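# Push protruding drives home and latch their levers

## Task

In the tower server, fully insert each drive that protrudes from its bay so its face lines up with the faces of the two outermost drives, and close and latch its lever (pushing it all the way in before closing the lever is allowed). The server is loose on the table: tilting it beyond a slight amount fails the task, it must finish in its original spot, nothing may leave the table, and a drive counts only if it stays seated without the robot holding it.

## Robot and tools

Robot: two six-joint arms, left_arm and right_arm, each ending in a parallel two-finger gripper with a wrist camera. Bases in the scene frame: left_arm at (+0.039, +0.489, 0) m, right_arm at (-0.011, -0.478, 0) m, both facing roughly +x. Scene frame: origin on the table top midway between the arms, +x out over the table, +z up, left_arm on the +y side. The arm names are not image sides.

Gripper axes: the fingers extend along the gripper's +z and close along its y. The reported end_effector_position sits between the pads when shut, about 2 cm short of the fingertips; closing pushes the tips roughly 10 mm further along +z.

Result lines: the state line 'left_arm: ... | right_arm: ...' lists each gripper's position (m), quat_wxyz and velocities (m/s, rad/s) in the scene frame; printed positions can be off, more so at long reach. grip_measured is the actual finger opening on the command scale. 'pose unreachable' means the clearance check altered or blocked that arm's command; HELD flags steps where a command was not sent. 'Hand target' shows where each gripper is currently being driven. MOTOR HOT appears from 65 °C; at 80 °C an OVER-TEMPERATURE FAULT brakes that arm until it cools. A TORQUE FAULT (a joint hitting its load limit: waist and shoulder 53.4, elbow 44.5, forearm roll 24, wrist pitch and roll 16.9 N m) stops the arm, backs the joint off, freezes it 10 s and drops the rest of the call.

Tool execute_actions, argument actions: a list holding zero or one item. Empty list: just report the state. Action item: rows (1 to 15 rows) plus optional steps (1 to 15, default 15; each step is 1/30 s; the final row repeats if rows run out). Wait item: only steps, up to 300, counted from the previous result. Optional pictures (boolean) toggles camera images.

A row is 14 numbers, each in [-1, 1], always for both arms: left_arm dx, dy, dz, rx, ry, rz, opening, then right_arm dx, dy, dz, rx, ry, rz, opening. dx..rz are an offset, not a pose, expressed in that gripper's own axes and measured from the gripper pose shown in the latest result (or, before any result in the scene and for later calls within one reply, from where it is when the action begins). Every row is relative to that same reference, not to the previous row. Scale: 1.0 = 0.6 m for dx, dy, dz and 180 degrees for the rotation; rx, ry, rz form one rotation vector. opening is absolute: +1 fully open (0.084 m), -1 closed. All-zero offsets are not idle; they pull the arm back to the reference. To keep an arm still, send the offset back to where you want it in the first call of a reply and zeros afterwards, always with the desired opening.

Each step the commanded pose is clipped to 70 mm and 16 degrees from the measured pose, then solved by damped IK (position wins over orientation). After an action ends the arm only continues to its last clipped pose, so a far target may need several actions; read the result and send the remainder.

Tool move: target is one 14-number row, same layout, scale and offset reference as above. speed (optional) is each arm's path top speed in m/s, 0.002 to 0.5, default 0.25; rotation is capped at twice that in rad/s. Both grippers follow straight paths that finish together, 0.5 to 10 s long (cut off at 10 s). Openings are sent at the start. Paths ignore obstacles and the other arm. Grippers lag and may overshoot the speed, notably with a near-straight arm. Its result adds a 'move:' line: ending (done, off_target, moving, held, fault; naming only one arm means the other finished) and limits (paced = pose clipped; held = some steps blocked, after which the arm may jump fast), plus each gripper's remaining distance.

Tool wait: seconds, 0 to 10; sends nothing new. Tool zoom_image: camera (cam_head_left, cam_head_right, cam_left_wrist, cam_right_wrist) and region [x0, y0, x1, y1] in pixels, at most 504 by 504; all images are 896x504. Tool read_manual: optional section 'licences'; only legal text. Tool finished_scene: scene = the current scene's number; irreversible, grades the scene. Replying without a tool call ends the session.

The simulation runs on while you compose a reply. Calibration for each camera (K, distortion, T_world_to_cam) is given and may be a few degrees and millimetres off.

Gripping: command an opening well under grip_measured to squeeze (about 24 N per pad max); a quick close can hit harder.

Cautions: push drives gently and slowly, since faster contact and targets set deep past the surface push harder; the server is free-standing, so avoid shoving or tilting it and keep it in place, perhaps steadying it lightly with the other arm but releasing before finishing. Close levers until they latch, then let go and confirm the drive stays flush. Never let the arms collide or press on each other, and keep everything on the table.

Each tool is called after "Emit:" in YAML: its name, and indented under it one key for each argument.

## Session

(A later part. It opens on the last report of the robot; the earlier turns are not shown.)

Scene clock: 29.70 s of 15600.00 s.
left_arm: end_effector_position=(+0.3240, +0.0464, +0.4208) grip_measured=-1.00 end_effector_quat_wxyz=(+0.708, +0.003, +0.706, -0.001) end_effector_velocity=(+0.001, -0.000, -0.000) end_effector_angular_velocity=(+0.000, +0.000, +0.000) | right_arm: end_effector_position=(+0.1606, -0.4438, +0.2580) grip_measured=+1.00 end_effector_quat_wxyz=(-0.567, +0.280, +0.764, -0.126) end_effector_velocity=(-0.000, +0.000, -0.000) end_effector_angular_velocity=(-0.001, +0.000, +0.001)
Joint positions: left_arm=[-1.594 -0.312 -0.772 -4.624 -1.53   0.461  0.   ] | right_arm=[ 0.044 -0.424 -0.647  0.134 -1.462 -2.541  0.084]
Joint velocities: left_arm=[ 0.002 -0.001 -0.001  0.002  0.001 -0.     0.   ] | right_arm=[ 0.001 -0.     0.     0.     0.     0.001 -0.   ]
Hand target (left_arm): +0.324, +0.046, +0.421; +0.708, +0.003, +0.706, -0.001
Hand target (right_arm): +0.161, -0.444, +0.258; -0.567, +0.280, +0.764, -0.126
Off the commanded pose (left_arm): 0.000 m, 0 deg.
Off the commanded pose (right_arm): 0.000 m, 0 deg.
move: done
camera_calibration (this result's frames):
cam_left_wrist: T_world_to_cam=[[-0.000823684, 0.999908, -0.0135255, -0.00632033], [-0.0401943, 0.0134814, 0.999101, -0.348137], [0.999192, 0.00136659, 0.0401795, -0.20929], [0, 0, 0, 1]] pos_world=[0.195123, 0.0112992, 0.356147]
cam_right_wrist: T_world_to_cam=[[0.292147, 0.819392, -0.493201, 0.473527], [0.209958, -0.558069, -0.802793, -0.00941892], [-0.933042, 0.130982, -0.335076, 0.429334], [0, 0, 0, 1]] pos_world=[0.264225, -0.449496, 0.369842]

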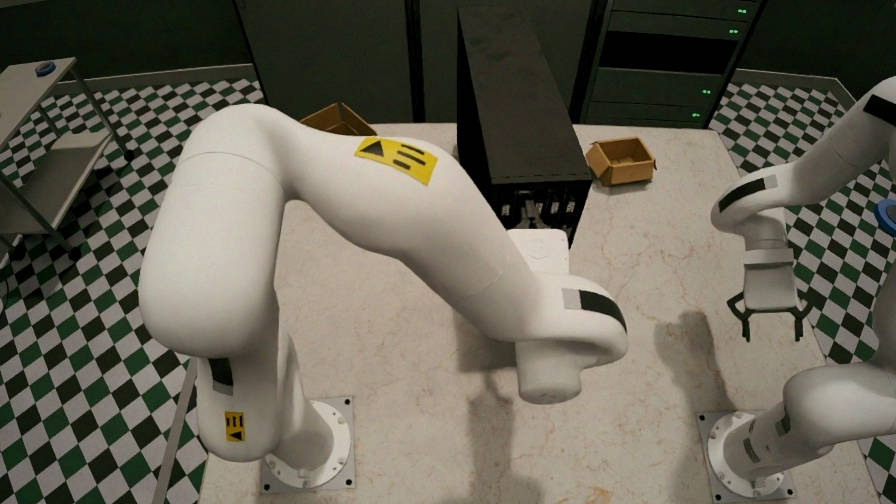

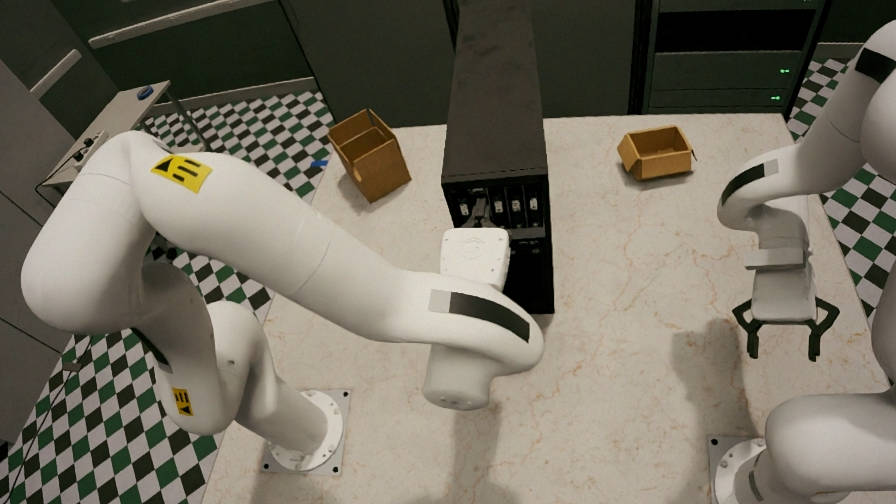

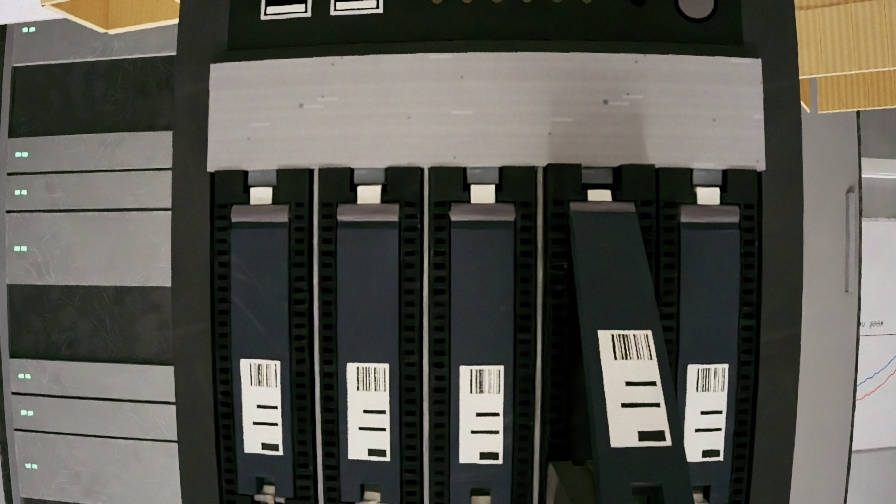

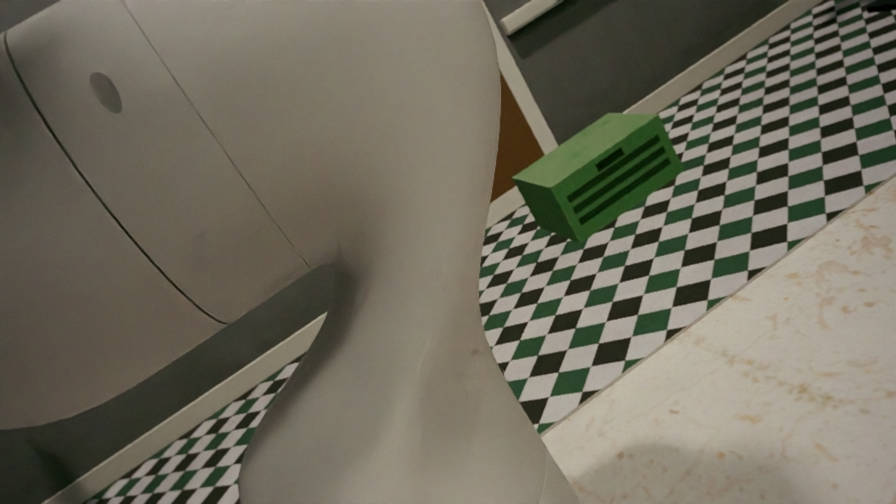

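Next I'll push slowly on the drive face.

Emit:
move:
  target: [0, 0, 0.02, 0, 0, 0, -1, 0, 0, 0, 0, 0, 0, 1]
  speed: 0.01

Scene clock: 31.67 s of 15600.00 s.
left_arm: end_effector_position=(+0.3360, +0.0463, +0.4208) grip_measured=-1.00 end_effector_quat_wxyz=(+0.708, +0.003, +0.706, -0.001) end_effector_velocity=(+0.001, +0.000, +0.000) end_effector_angular_velocity=(-0.001, -0.000, -0.000) | right_arm: end_effector_position=(+0.1606, -0.4438, +0.2580) grip_measured=+1.00 end_effector_quat_wxyz=(-0.567, +0.280, +0.764, -0.126) end_effector_velocity=(+0.000, -0.000, +0.000) end_effector_angular_velocity=(+0.000, +0.000, -0.003)
Joint positions: left_arm=[-1.568 -0.315 -0.776 -4.6   -1.518  0.461  0.   ] | right_arm=[ 0.044 -0.424 -0.647  0.134 -1.462 -2.541  0.084]
Joint velocities: left_arm=[ 0.002  0.    -0.     0.002  0.001 -0.     0.   ] | right_arm=[-0.003  0.     0.     0.    -0.    -0.     0.   ]
Hand target (left_arm): +0.336, +0.046, +0.421; +0.708, +0.003, +0.706, -0.001
Hand target (right_arm): +0.161, -0.444, +0.258; -0.567, +0.280, +0.764, -0.126
Off the commanded pose (left_arm): 0.000 m, 0 deg.
Off the commanded pose (right_arm): 0.000 m, 0 deg.
move: done
camera_calibration (this result's frames):
cam_left_wrist: T_world_to_cam=[[-0.000744641, 0.999908, -0.0135255, -0.00627818], [-0.040157, 0.0134847, 0.999102, -0.347697], [0.999193, 0.00128712, 0.0401433, -0.221169], [0, 0, 0, 1]] pos_world=[0.207024, 0.0112509, 0.356178]
cam_right_wrist: T_world_to_cam=[[0.292147, 0.819392, -0.493201, 0.473527], [0.209958, -0.558069, -0.802793, -0.00941897], [-0.933042, 0.130982, -0.335076, 0.429334], [0, 0, 0, 1]] pos_world=[0.264225, -0.449496, 0.369842]

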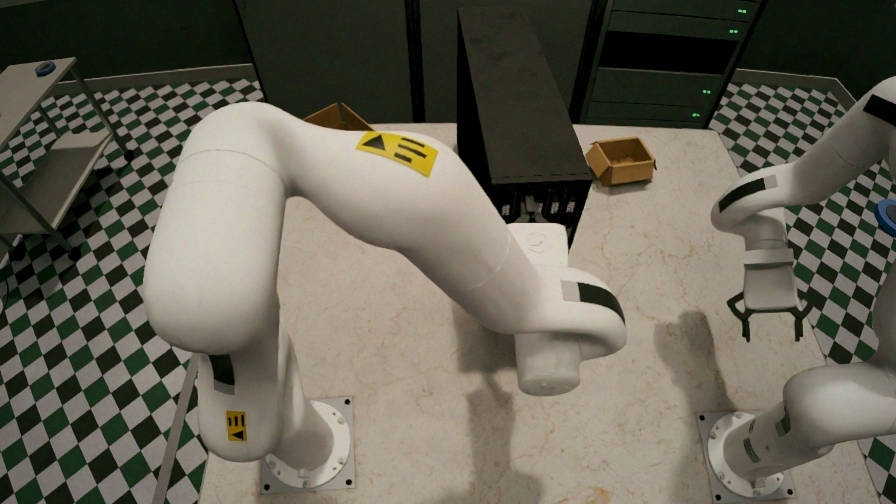

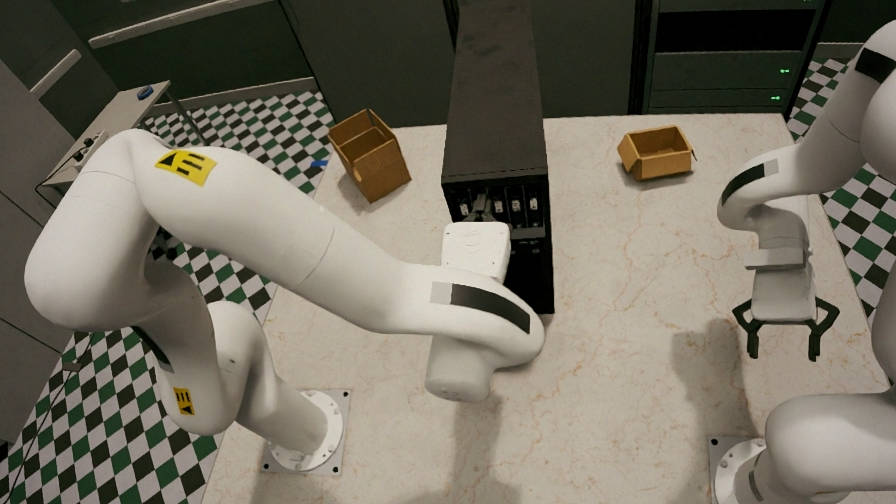

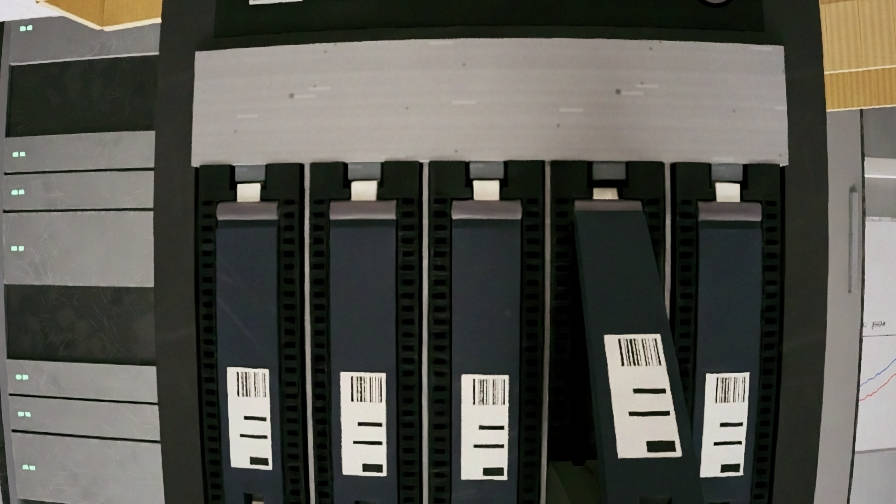

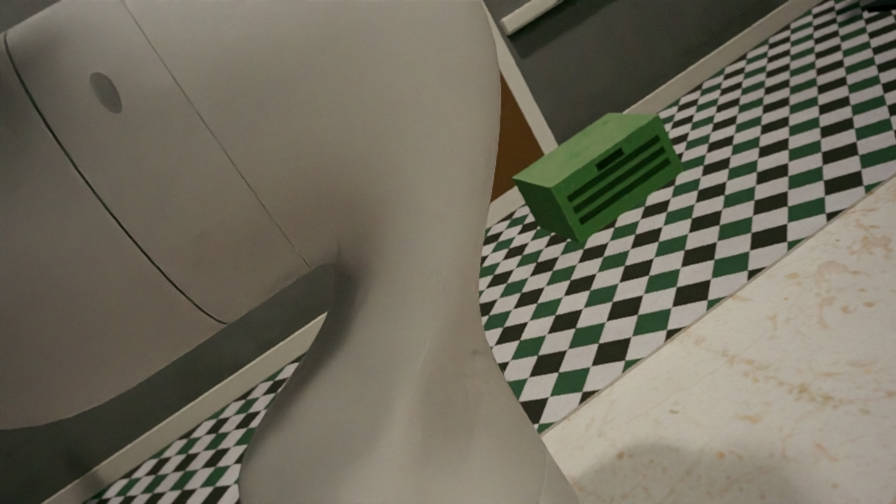

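Emit:
move:
  target: [0, 0, 0.006, 0, 0, 0, -1, 0, 0, 0, 0, 0, 0, 1]
  speed: 0.006

Scene clock: 33.03 s of 15600.00 s.
left_arm: end_effector_position=(+0.3384, +0.0462, +0.4208) grip_measured=-1.00 end_effector_quat_wxyz=(+0.708, +0.003, +0.706, -0.001) end_effector_velocity=(+0.000, -0.000, -0.000) end_effector_angular_velocity=(+0.002, +0.000, -0.001) | right_arm: end_effector_position=(+0.1606, -0.4438, +0.2580) grip_measured=+1.00 end_effector_quat_wxyz=(-0.567, +0.280, +0.764, -0.126) end_effector_velocity=(+0.000, +0.000, +0.000) end_effector_angular_velocity=(+0.000, -0.000, +0.001)
Joint positions: left_arm=[-1.562 -0.316 -0.776 -4.594 -1.516  0.461  0.   ] | right_arm=[ 0.044 -0.424 -0.647  0.134 -1.462 -2.541  0.084]
Joint velocities: left_arm=[ 0.    -0.001 -0.     0.001  0.001  0.001  0.   ] | right_arm=[ 0.001  0.    -0.    -0.    -0.    -0.    -0.   ]
Hand target (left_arm): +0.340, +0.046, +0.421; +0.708, +0.003, +0.706, -0.001
Hand target (right_arm): +0.161, -0.444, +0.258; -0.567, +0.280, +0.764, -0.126
Off the commanded pose (left_arm): 0.001 m, 0 deg.
Off the commanded pose (right_arm): 0.000 m, 0 deg.
move: done
camera_calibration (this result's frames):
cam_left_wrist: T_world_to_cam=[[0.000394781, 0.999918, -0.0127929, -0.00685592], [-0.0411385, 0.0127983, 0.999071, -0.347221], [0.999153, 0.000131866, 0.0411402, -0.223991], [0, 0, 0, 1]] pos_world=[0.20952, 0.0113287, 0.356026]
cam_right_wrist: T_world_to_cam=[[0.292147, 0.819392, -0.493201, 0.473527], [0.209958, -0.558069, -0.802793, -0.00941895], [-0.933042, 0.130982, -0.335076, 0.429334], [0, 0, 0, 1]] pos_world=[0.264225, -0.449496, 0.369842]

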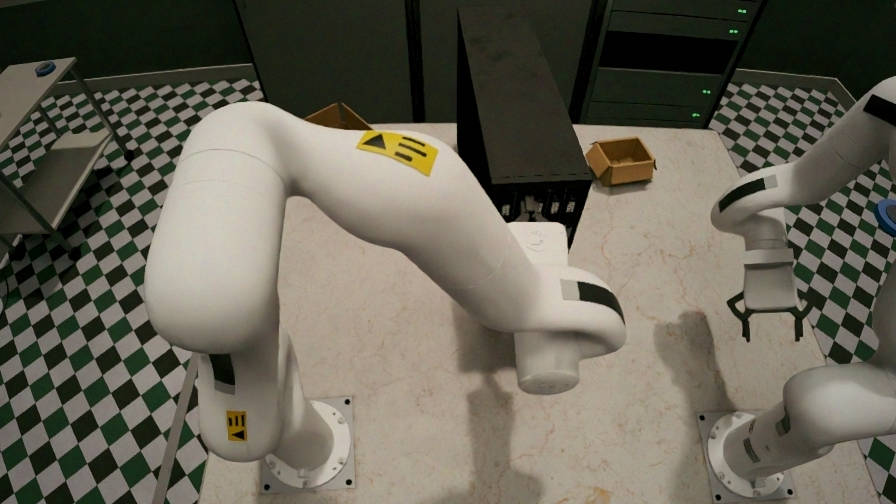

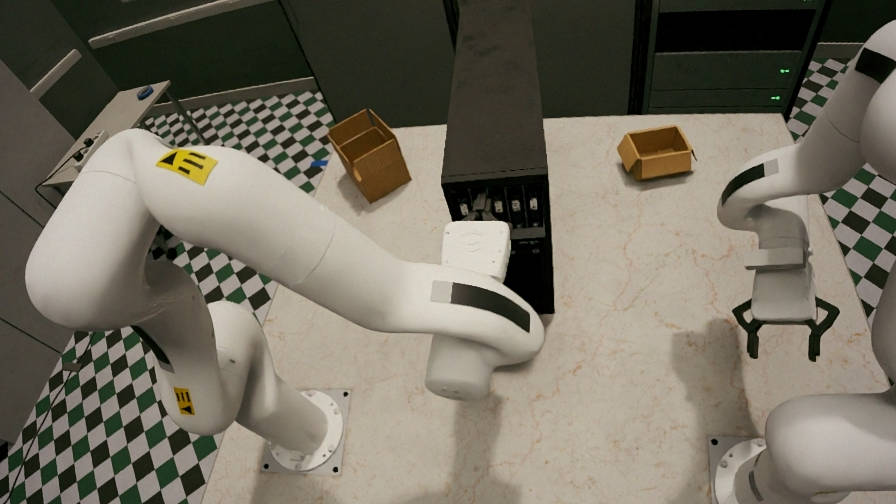

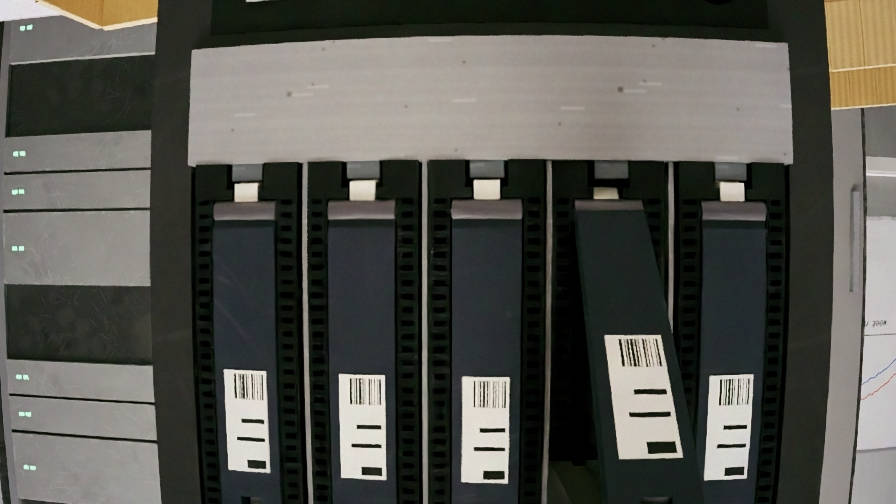

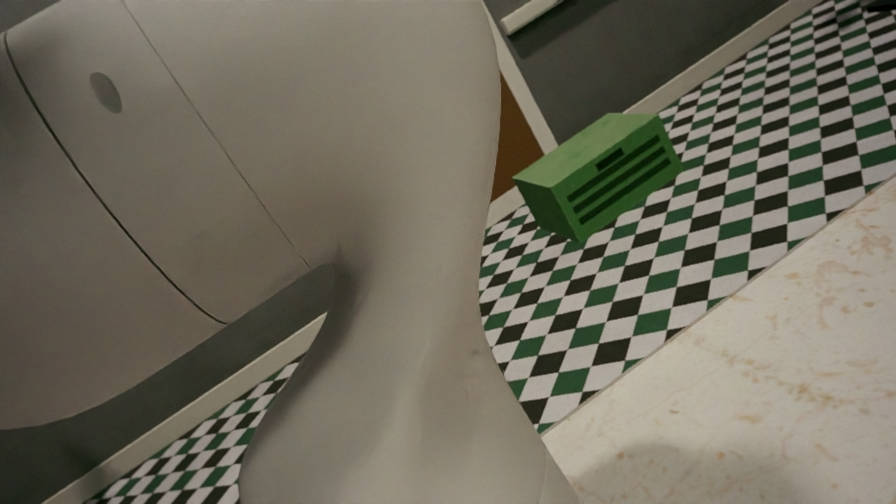

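The drive has bottomed out. I'll retreat, drop below the lever tip, and swing the lever shut.

Emit:
move:
  target: [0, 0, -0.125, 0, 0, 0, -1, 0, 0, 0, 0, 0, 0, 1]
  speed: 0.1

Emit:
move:
  target: [0.075, 0, 0, 0, 0, 0, -1, 0, 0, 0, 0, 0, 0, 1]
  speed: 0.1

Emit:
move:
  target: [0, 0, 0.079, 0, 0, 0, -1, 0, 0, 0, 0, 0, 0, 1]
  speed: 0.03

Scene clock: 35.50 s of 15600.00 s.
left_arm: end_effector_position=(+0.2636, +0.0465, +0.4206) grip_measured=-1.00 end_effector_quat_wxyz=(+0.709, +0.003, +0.706, -0.001) end_effector_velocity=(-0.002, -0.000, +0.000) end_effector_angular_velocity=(+0.002, -0.000, -0.000) | right_arm: end_effector_position=(+0.1606, -0.4438, +0.2580) grip_measured=+1.00 end_effector_quat_wxyz=(-0.567, +0.280, +0.764, -0.126) end_effector_velocity=(-0.000, +0.000, +0.000) end_effector_angular_velocity=(+0.000, +0.000, +0.000)
Joint positions: left_arm=[-1.731 -0.309 -0.767 -4.745 -1.592  0.461  0.   ] | right_arm=[ 0.044 -0.424 -0.647  0.134 -1.462 -2.541  0.084]
Joint velocities: left_arm=[-0.004 -0.    -0.    -0.003 -0.002  0.003  0.   ] | right_arm=[-0.  0.  0.  0. -0. -0.  0.]
Hand target (left_arm): +0.263, +0.047, +0.421; +0.709, +0.003, +0.706, -0.001
Hand target (right_arm): +0.161, -0.444, +0.258; -0.567, +0.280, +0.764, -0.126
Off the commanded pose (left_arm): 0.000 m, 0 deg.
Off the commanded pose (right_arm): 0.000 m, 0 deg.
move: done
camera_calibration (this result's frames):
cam_left_wrist: T_world_to_cam=[[0.000328177, 0.999917, -0.0129114, -0.00708141], [-0.0415452, 0.0129138, 0.999053, -0.350021], [0.999137, 0.000208539, 0.041546, -0.14936], [0, 0, 0, 1]] pos_world=[0.134692, 0.0116321, 0.355804]
cam_right_wrist: T_world_to_cam=[[0.292147, 0.819392, -0.493201, 0.473527], [0.209958, -0.558069, -0.802793, -0.00941901], [-0.933042, 0.130982, -0.335076, 0.429334], [0, 0, 0, 1]] pos_world=[0.264225, -0.449496, 0.369842]

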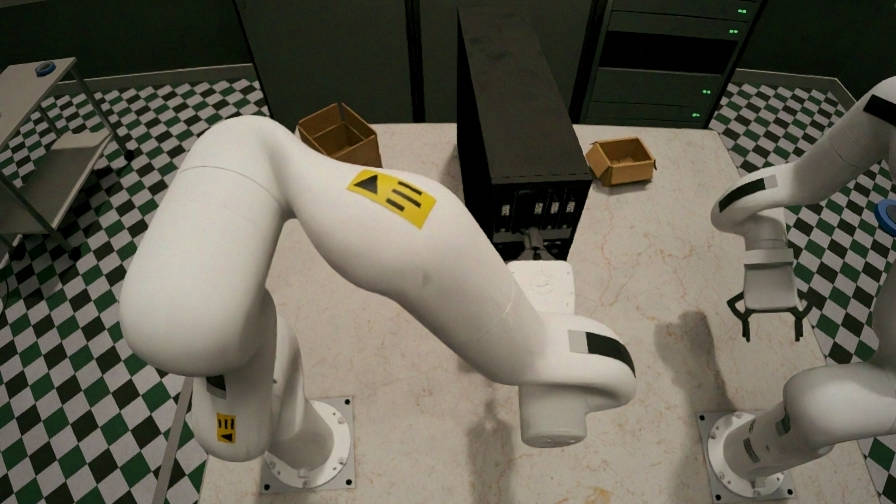

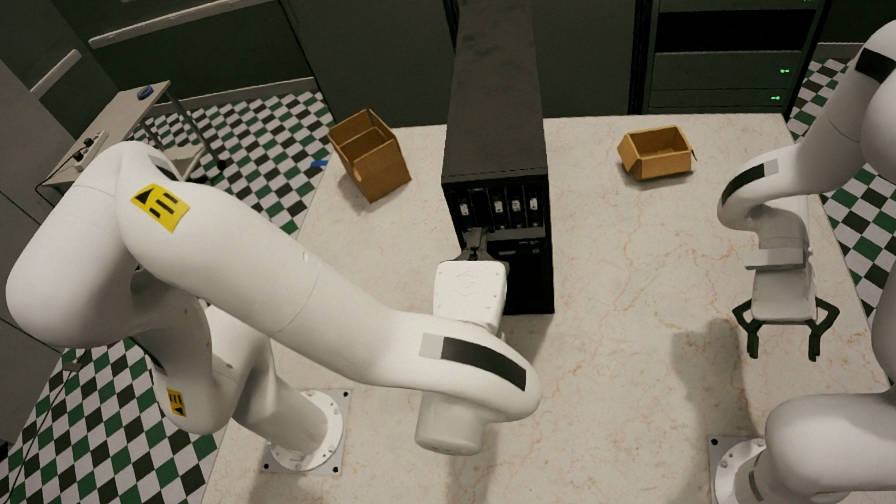

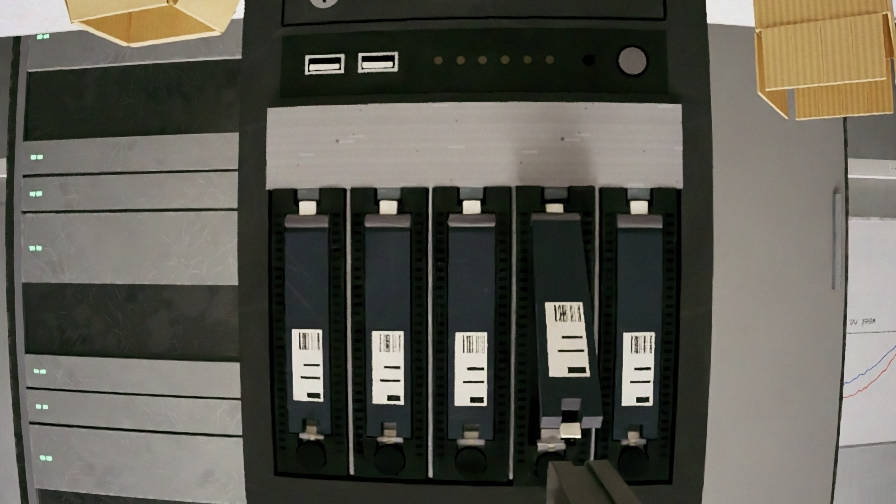

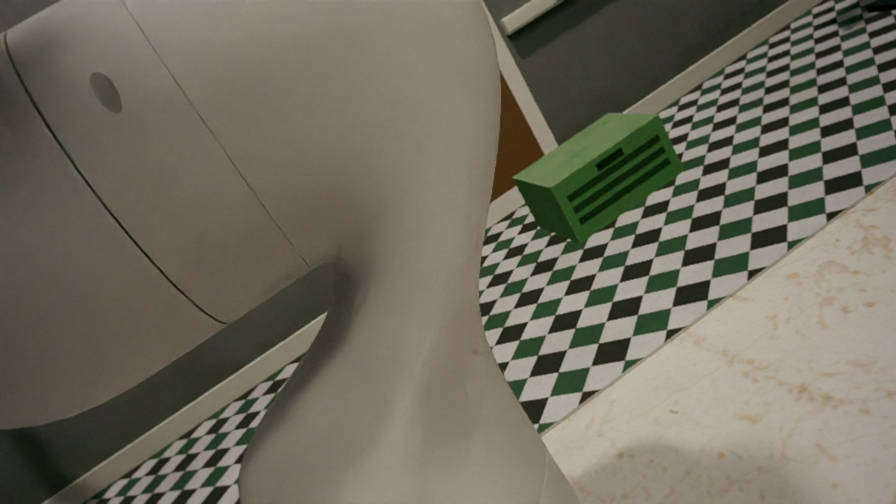

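Scene clock: 36.30 s of 15600.00 s.
left_arm: end_effector_position=(+0.2637, +0.0466, +0.3759) grip_measured=-1.00 end_effector_quat_wxyz=(+0.709, +0.003, +0.706, -0.001) end_effector_velocity=(+0.000, +0.000, -0.003) end_effector_angular_velocity=(+0.002, -0.000, +0.001) | right_arm: end_effector_position=(+0.1606, -0.4438, +0.2580) grip_measured=+1.00 end_effector_quat_wxyz=(-0.567, +0.280, +0.764, -0.126) end_effector_velocity=(-0.000, -0.000, -0.000) end_effector_angular_velocity=(-0.000, +0.002, -0.001)
Joint positions: left_arm=[-1.731 -0.404 -0.757 -4.747 -1.588  0.356  0.   ] | right_arm=[ 0.044 -0.424 -0.647  0.134 -1.462 -2.541  0.084]
Joint velocities: left_arm=[ 0.    -0.006  0.001 -0.    -0.    -0.005  0.   ] | right_arm=[-0.001 -0.002  0.     0.    -0.     0.     0.   ]
Hand target (left_arm): +0.264, +0.047, +0.376; +0.709, +0.003, +0.706, -0.001
Hand target (right_arm): +0.161, -0.444, +0.258; -0.567, +0.280, +0.764, -0.126
Off the commanded pose (left_arm): 0.000 m, 0 deg.
Off the commanded pose (right_arm): 0.000 m, 0 deg.
move: done
camera_calibration (this result's frames):
cam_left_wrist: T_world_to_cam=[[0.000344904, 0.999912, -0.0132273, -0.00766432], [-0.0413868, 0.0132302, 0.999056, -0.30538], [0.999143, 0.000202856, 0.0413877, -0.147616], [0, 0, 0, 1]] pos_world=[0.134853, 0.0117338, 0.3111]
cam_right_wrist: T_world_to_cam=[[0.292147, 0.819392, -0.493201, 0.473527], [0.209958, -0.558069, -0.802793, -0.00941886], [-0.933042, 0.130982, -0.335076, 0.429334], [0, 0, 0, 1]] pos_world=[0.264225, -0.449496, 0.369842]

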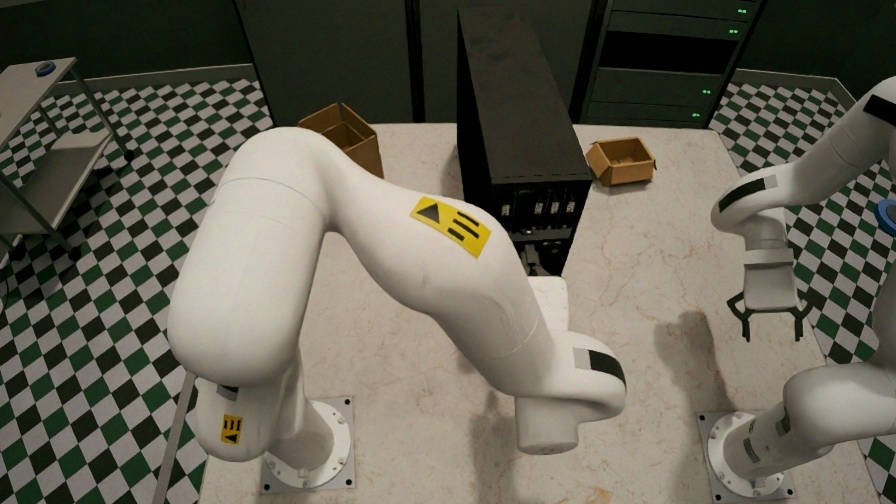

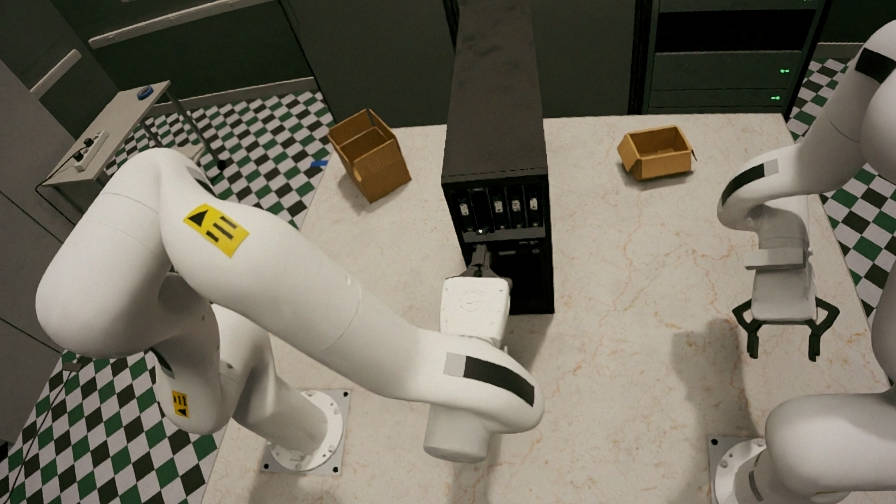

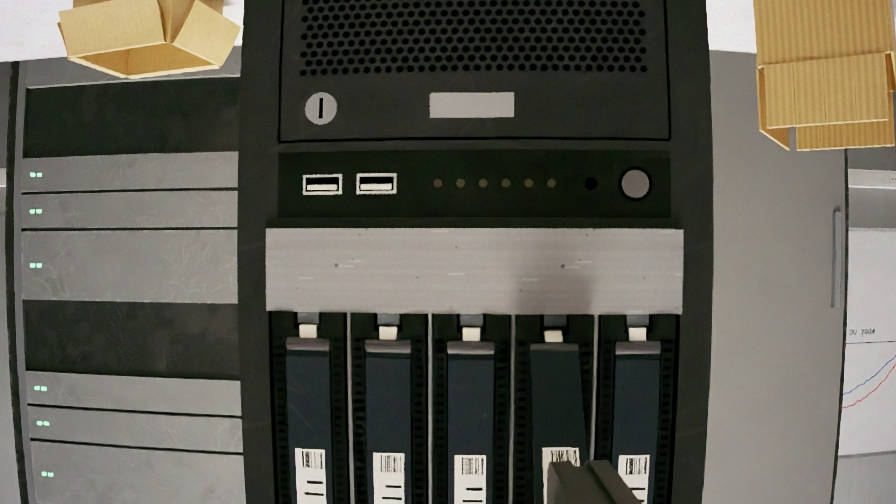

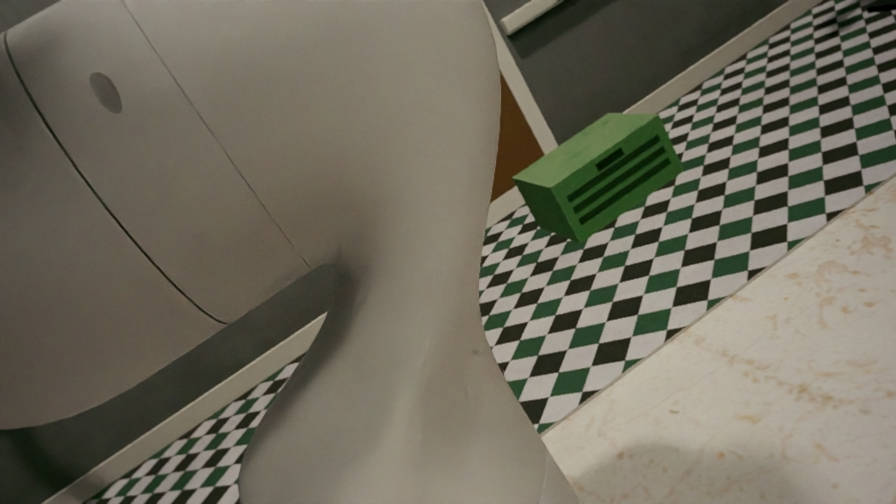

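Scene clock: 38.17 s of 15600.00 s.
left_arm: end_effector_position=(+0.3110, +0.0464, +0.3760) grip_measured=-1.00 end_effector_quat_wxyz=(+0.709, +0.003, +0.706, -0.001) end_effector_velocity=(+0.001, -0.000, -0.000) end_effector_angular_velocity=(-0.001, +0.000, -0.001) | right_arm: end_effector_position=(+0.1606, -0.4438, +0.2580) grip_measured=+1.00 end_effector_quat_wxyz=(-0.567, +0.280, +0.764, -0.126) end_effector_velocity=(+0.000, -0.000, +0.000) end_effector_angular_velocity=(+0.001, -0.000, +0.000)
Joint positions: left_arm=[-1.624 -0.405 -0.759 -4.646 -1.551  0.357  0.   ] | right_arm=[ 0.044 -0.424 -0.647  0.134 -1.462 -2.541  0.084]
Joint velocities: left_arm=[ 0.003 -0.001 -0.     0.003  0.001 -0.002  0.   ] | right_arm=[-0.     0.001  0.    -0.    -0.001 -0.001  0.   ]
Hand target (left_arm): +0.311, +0.046, +0.376; +0.708, +0.003, +0.706, -0.001
Hand target (right_arm): +0.161, -0.444, +0.258; -0.567, +0.280, +0.764, -0.126
Off the commanded pose (left_arm): 0.000 m, 0 deg.
Off the commanded pose (right_arm): 0.000 m, 0 deg.
move: done
camera_calibration (this result's frames):
cam_left_wrist: T_world_to_cam=[[0.000365588, 0.999913, -0.0131798, -0.00750476], [-0.0412433, 0.0131836, 0.999062, -0.303616], [0.999149, 0.000178333, 0.0412445, -0.194827], [0, 0, 0, 1]] pos_world=[0.182141, 0.0115416, 0.311268]
cam_right_wrist: T_world_to_cam=[[0.292147, 0.819392, -0.493201, 0.473527], [0.209958, -0.558069, -0.802793, -0.00941885], [-0.933042, 0.130982, -0.335076, 0.429334], [0, 0, 0, 1]] pos_world=[0.264225, -0.449496, 0.369842]

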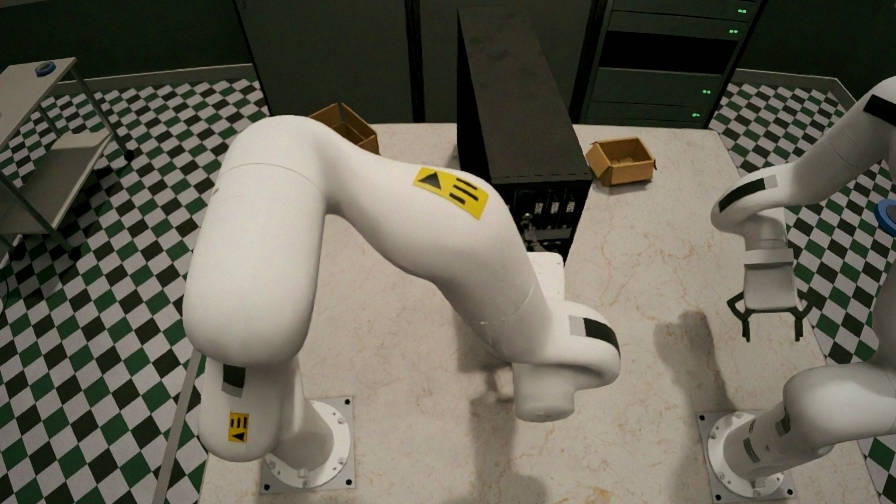

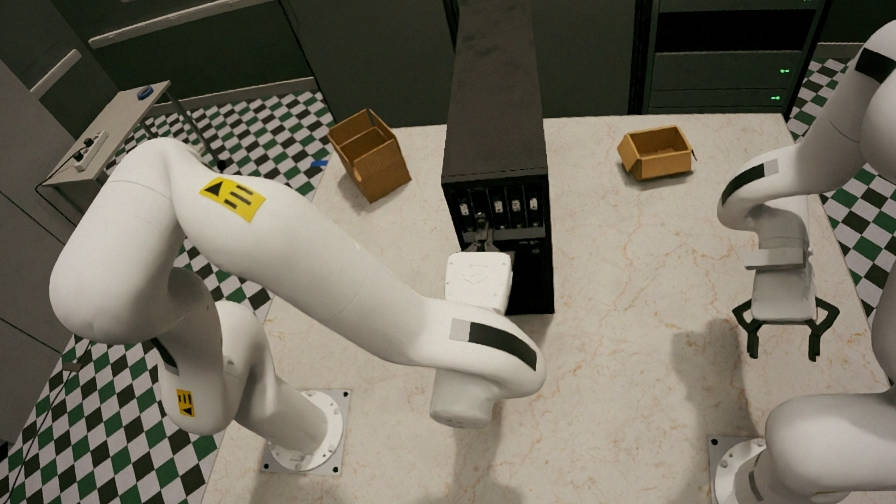

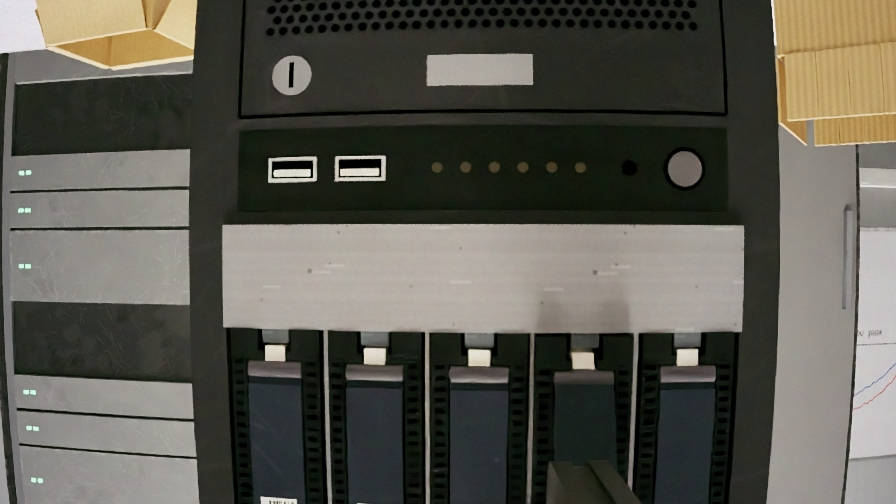

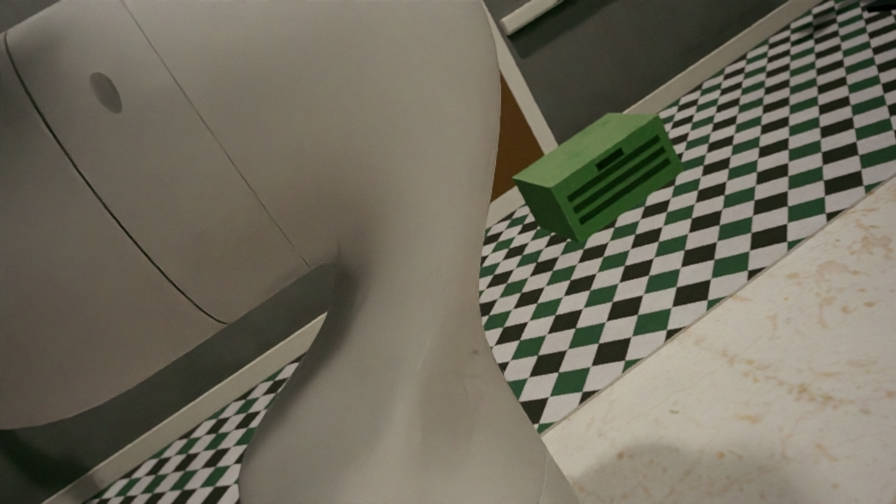

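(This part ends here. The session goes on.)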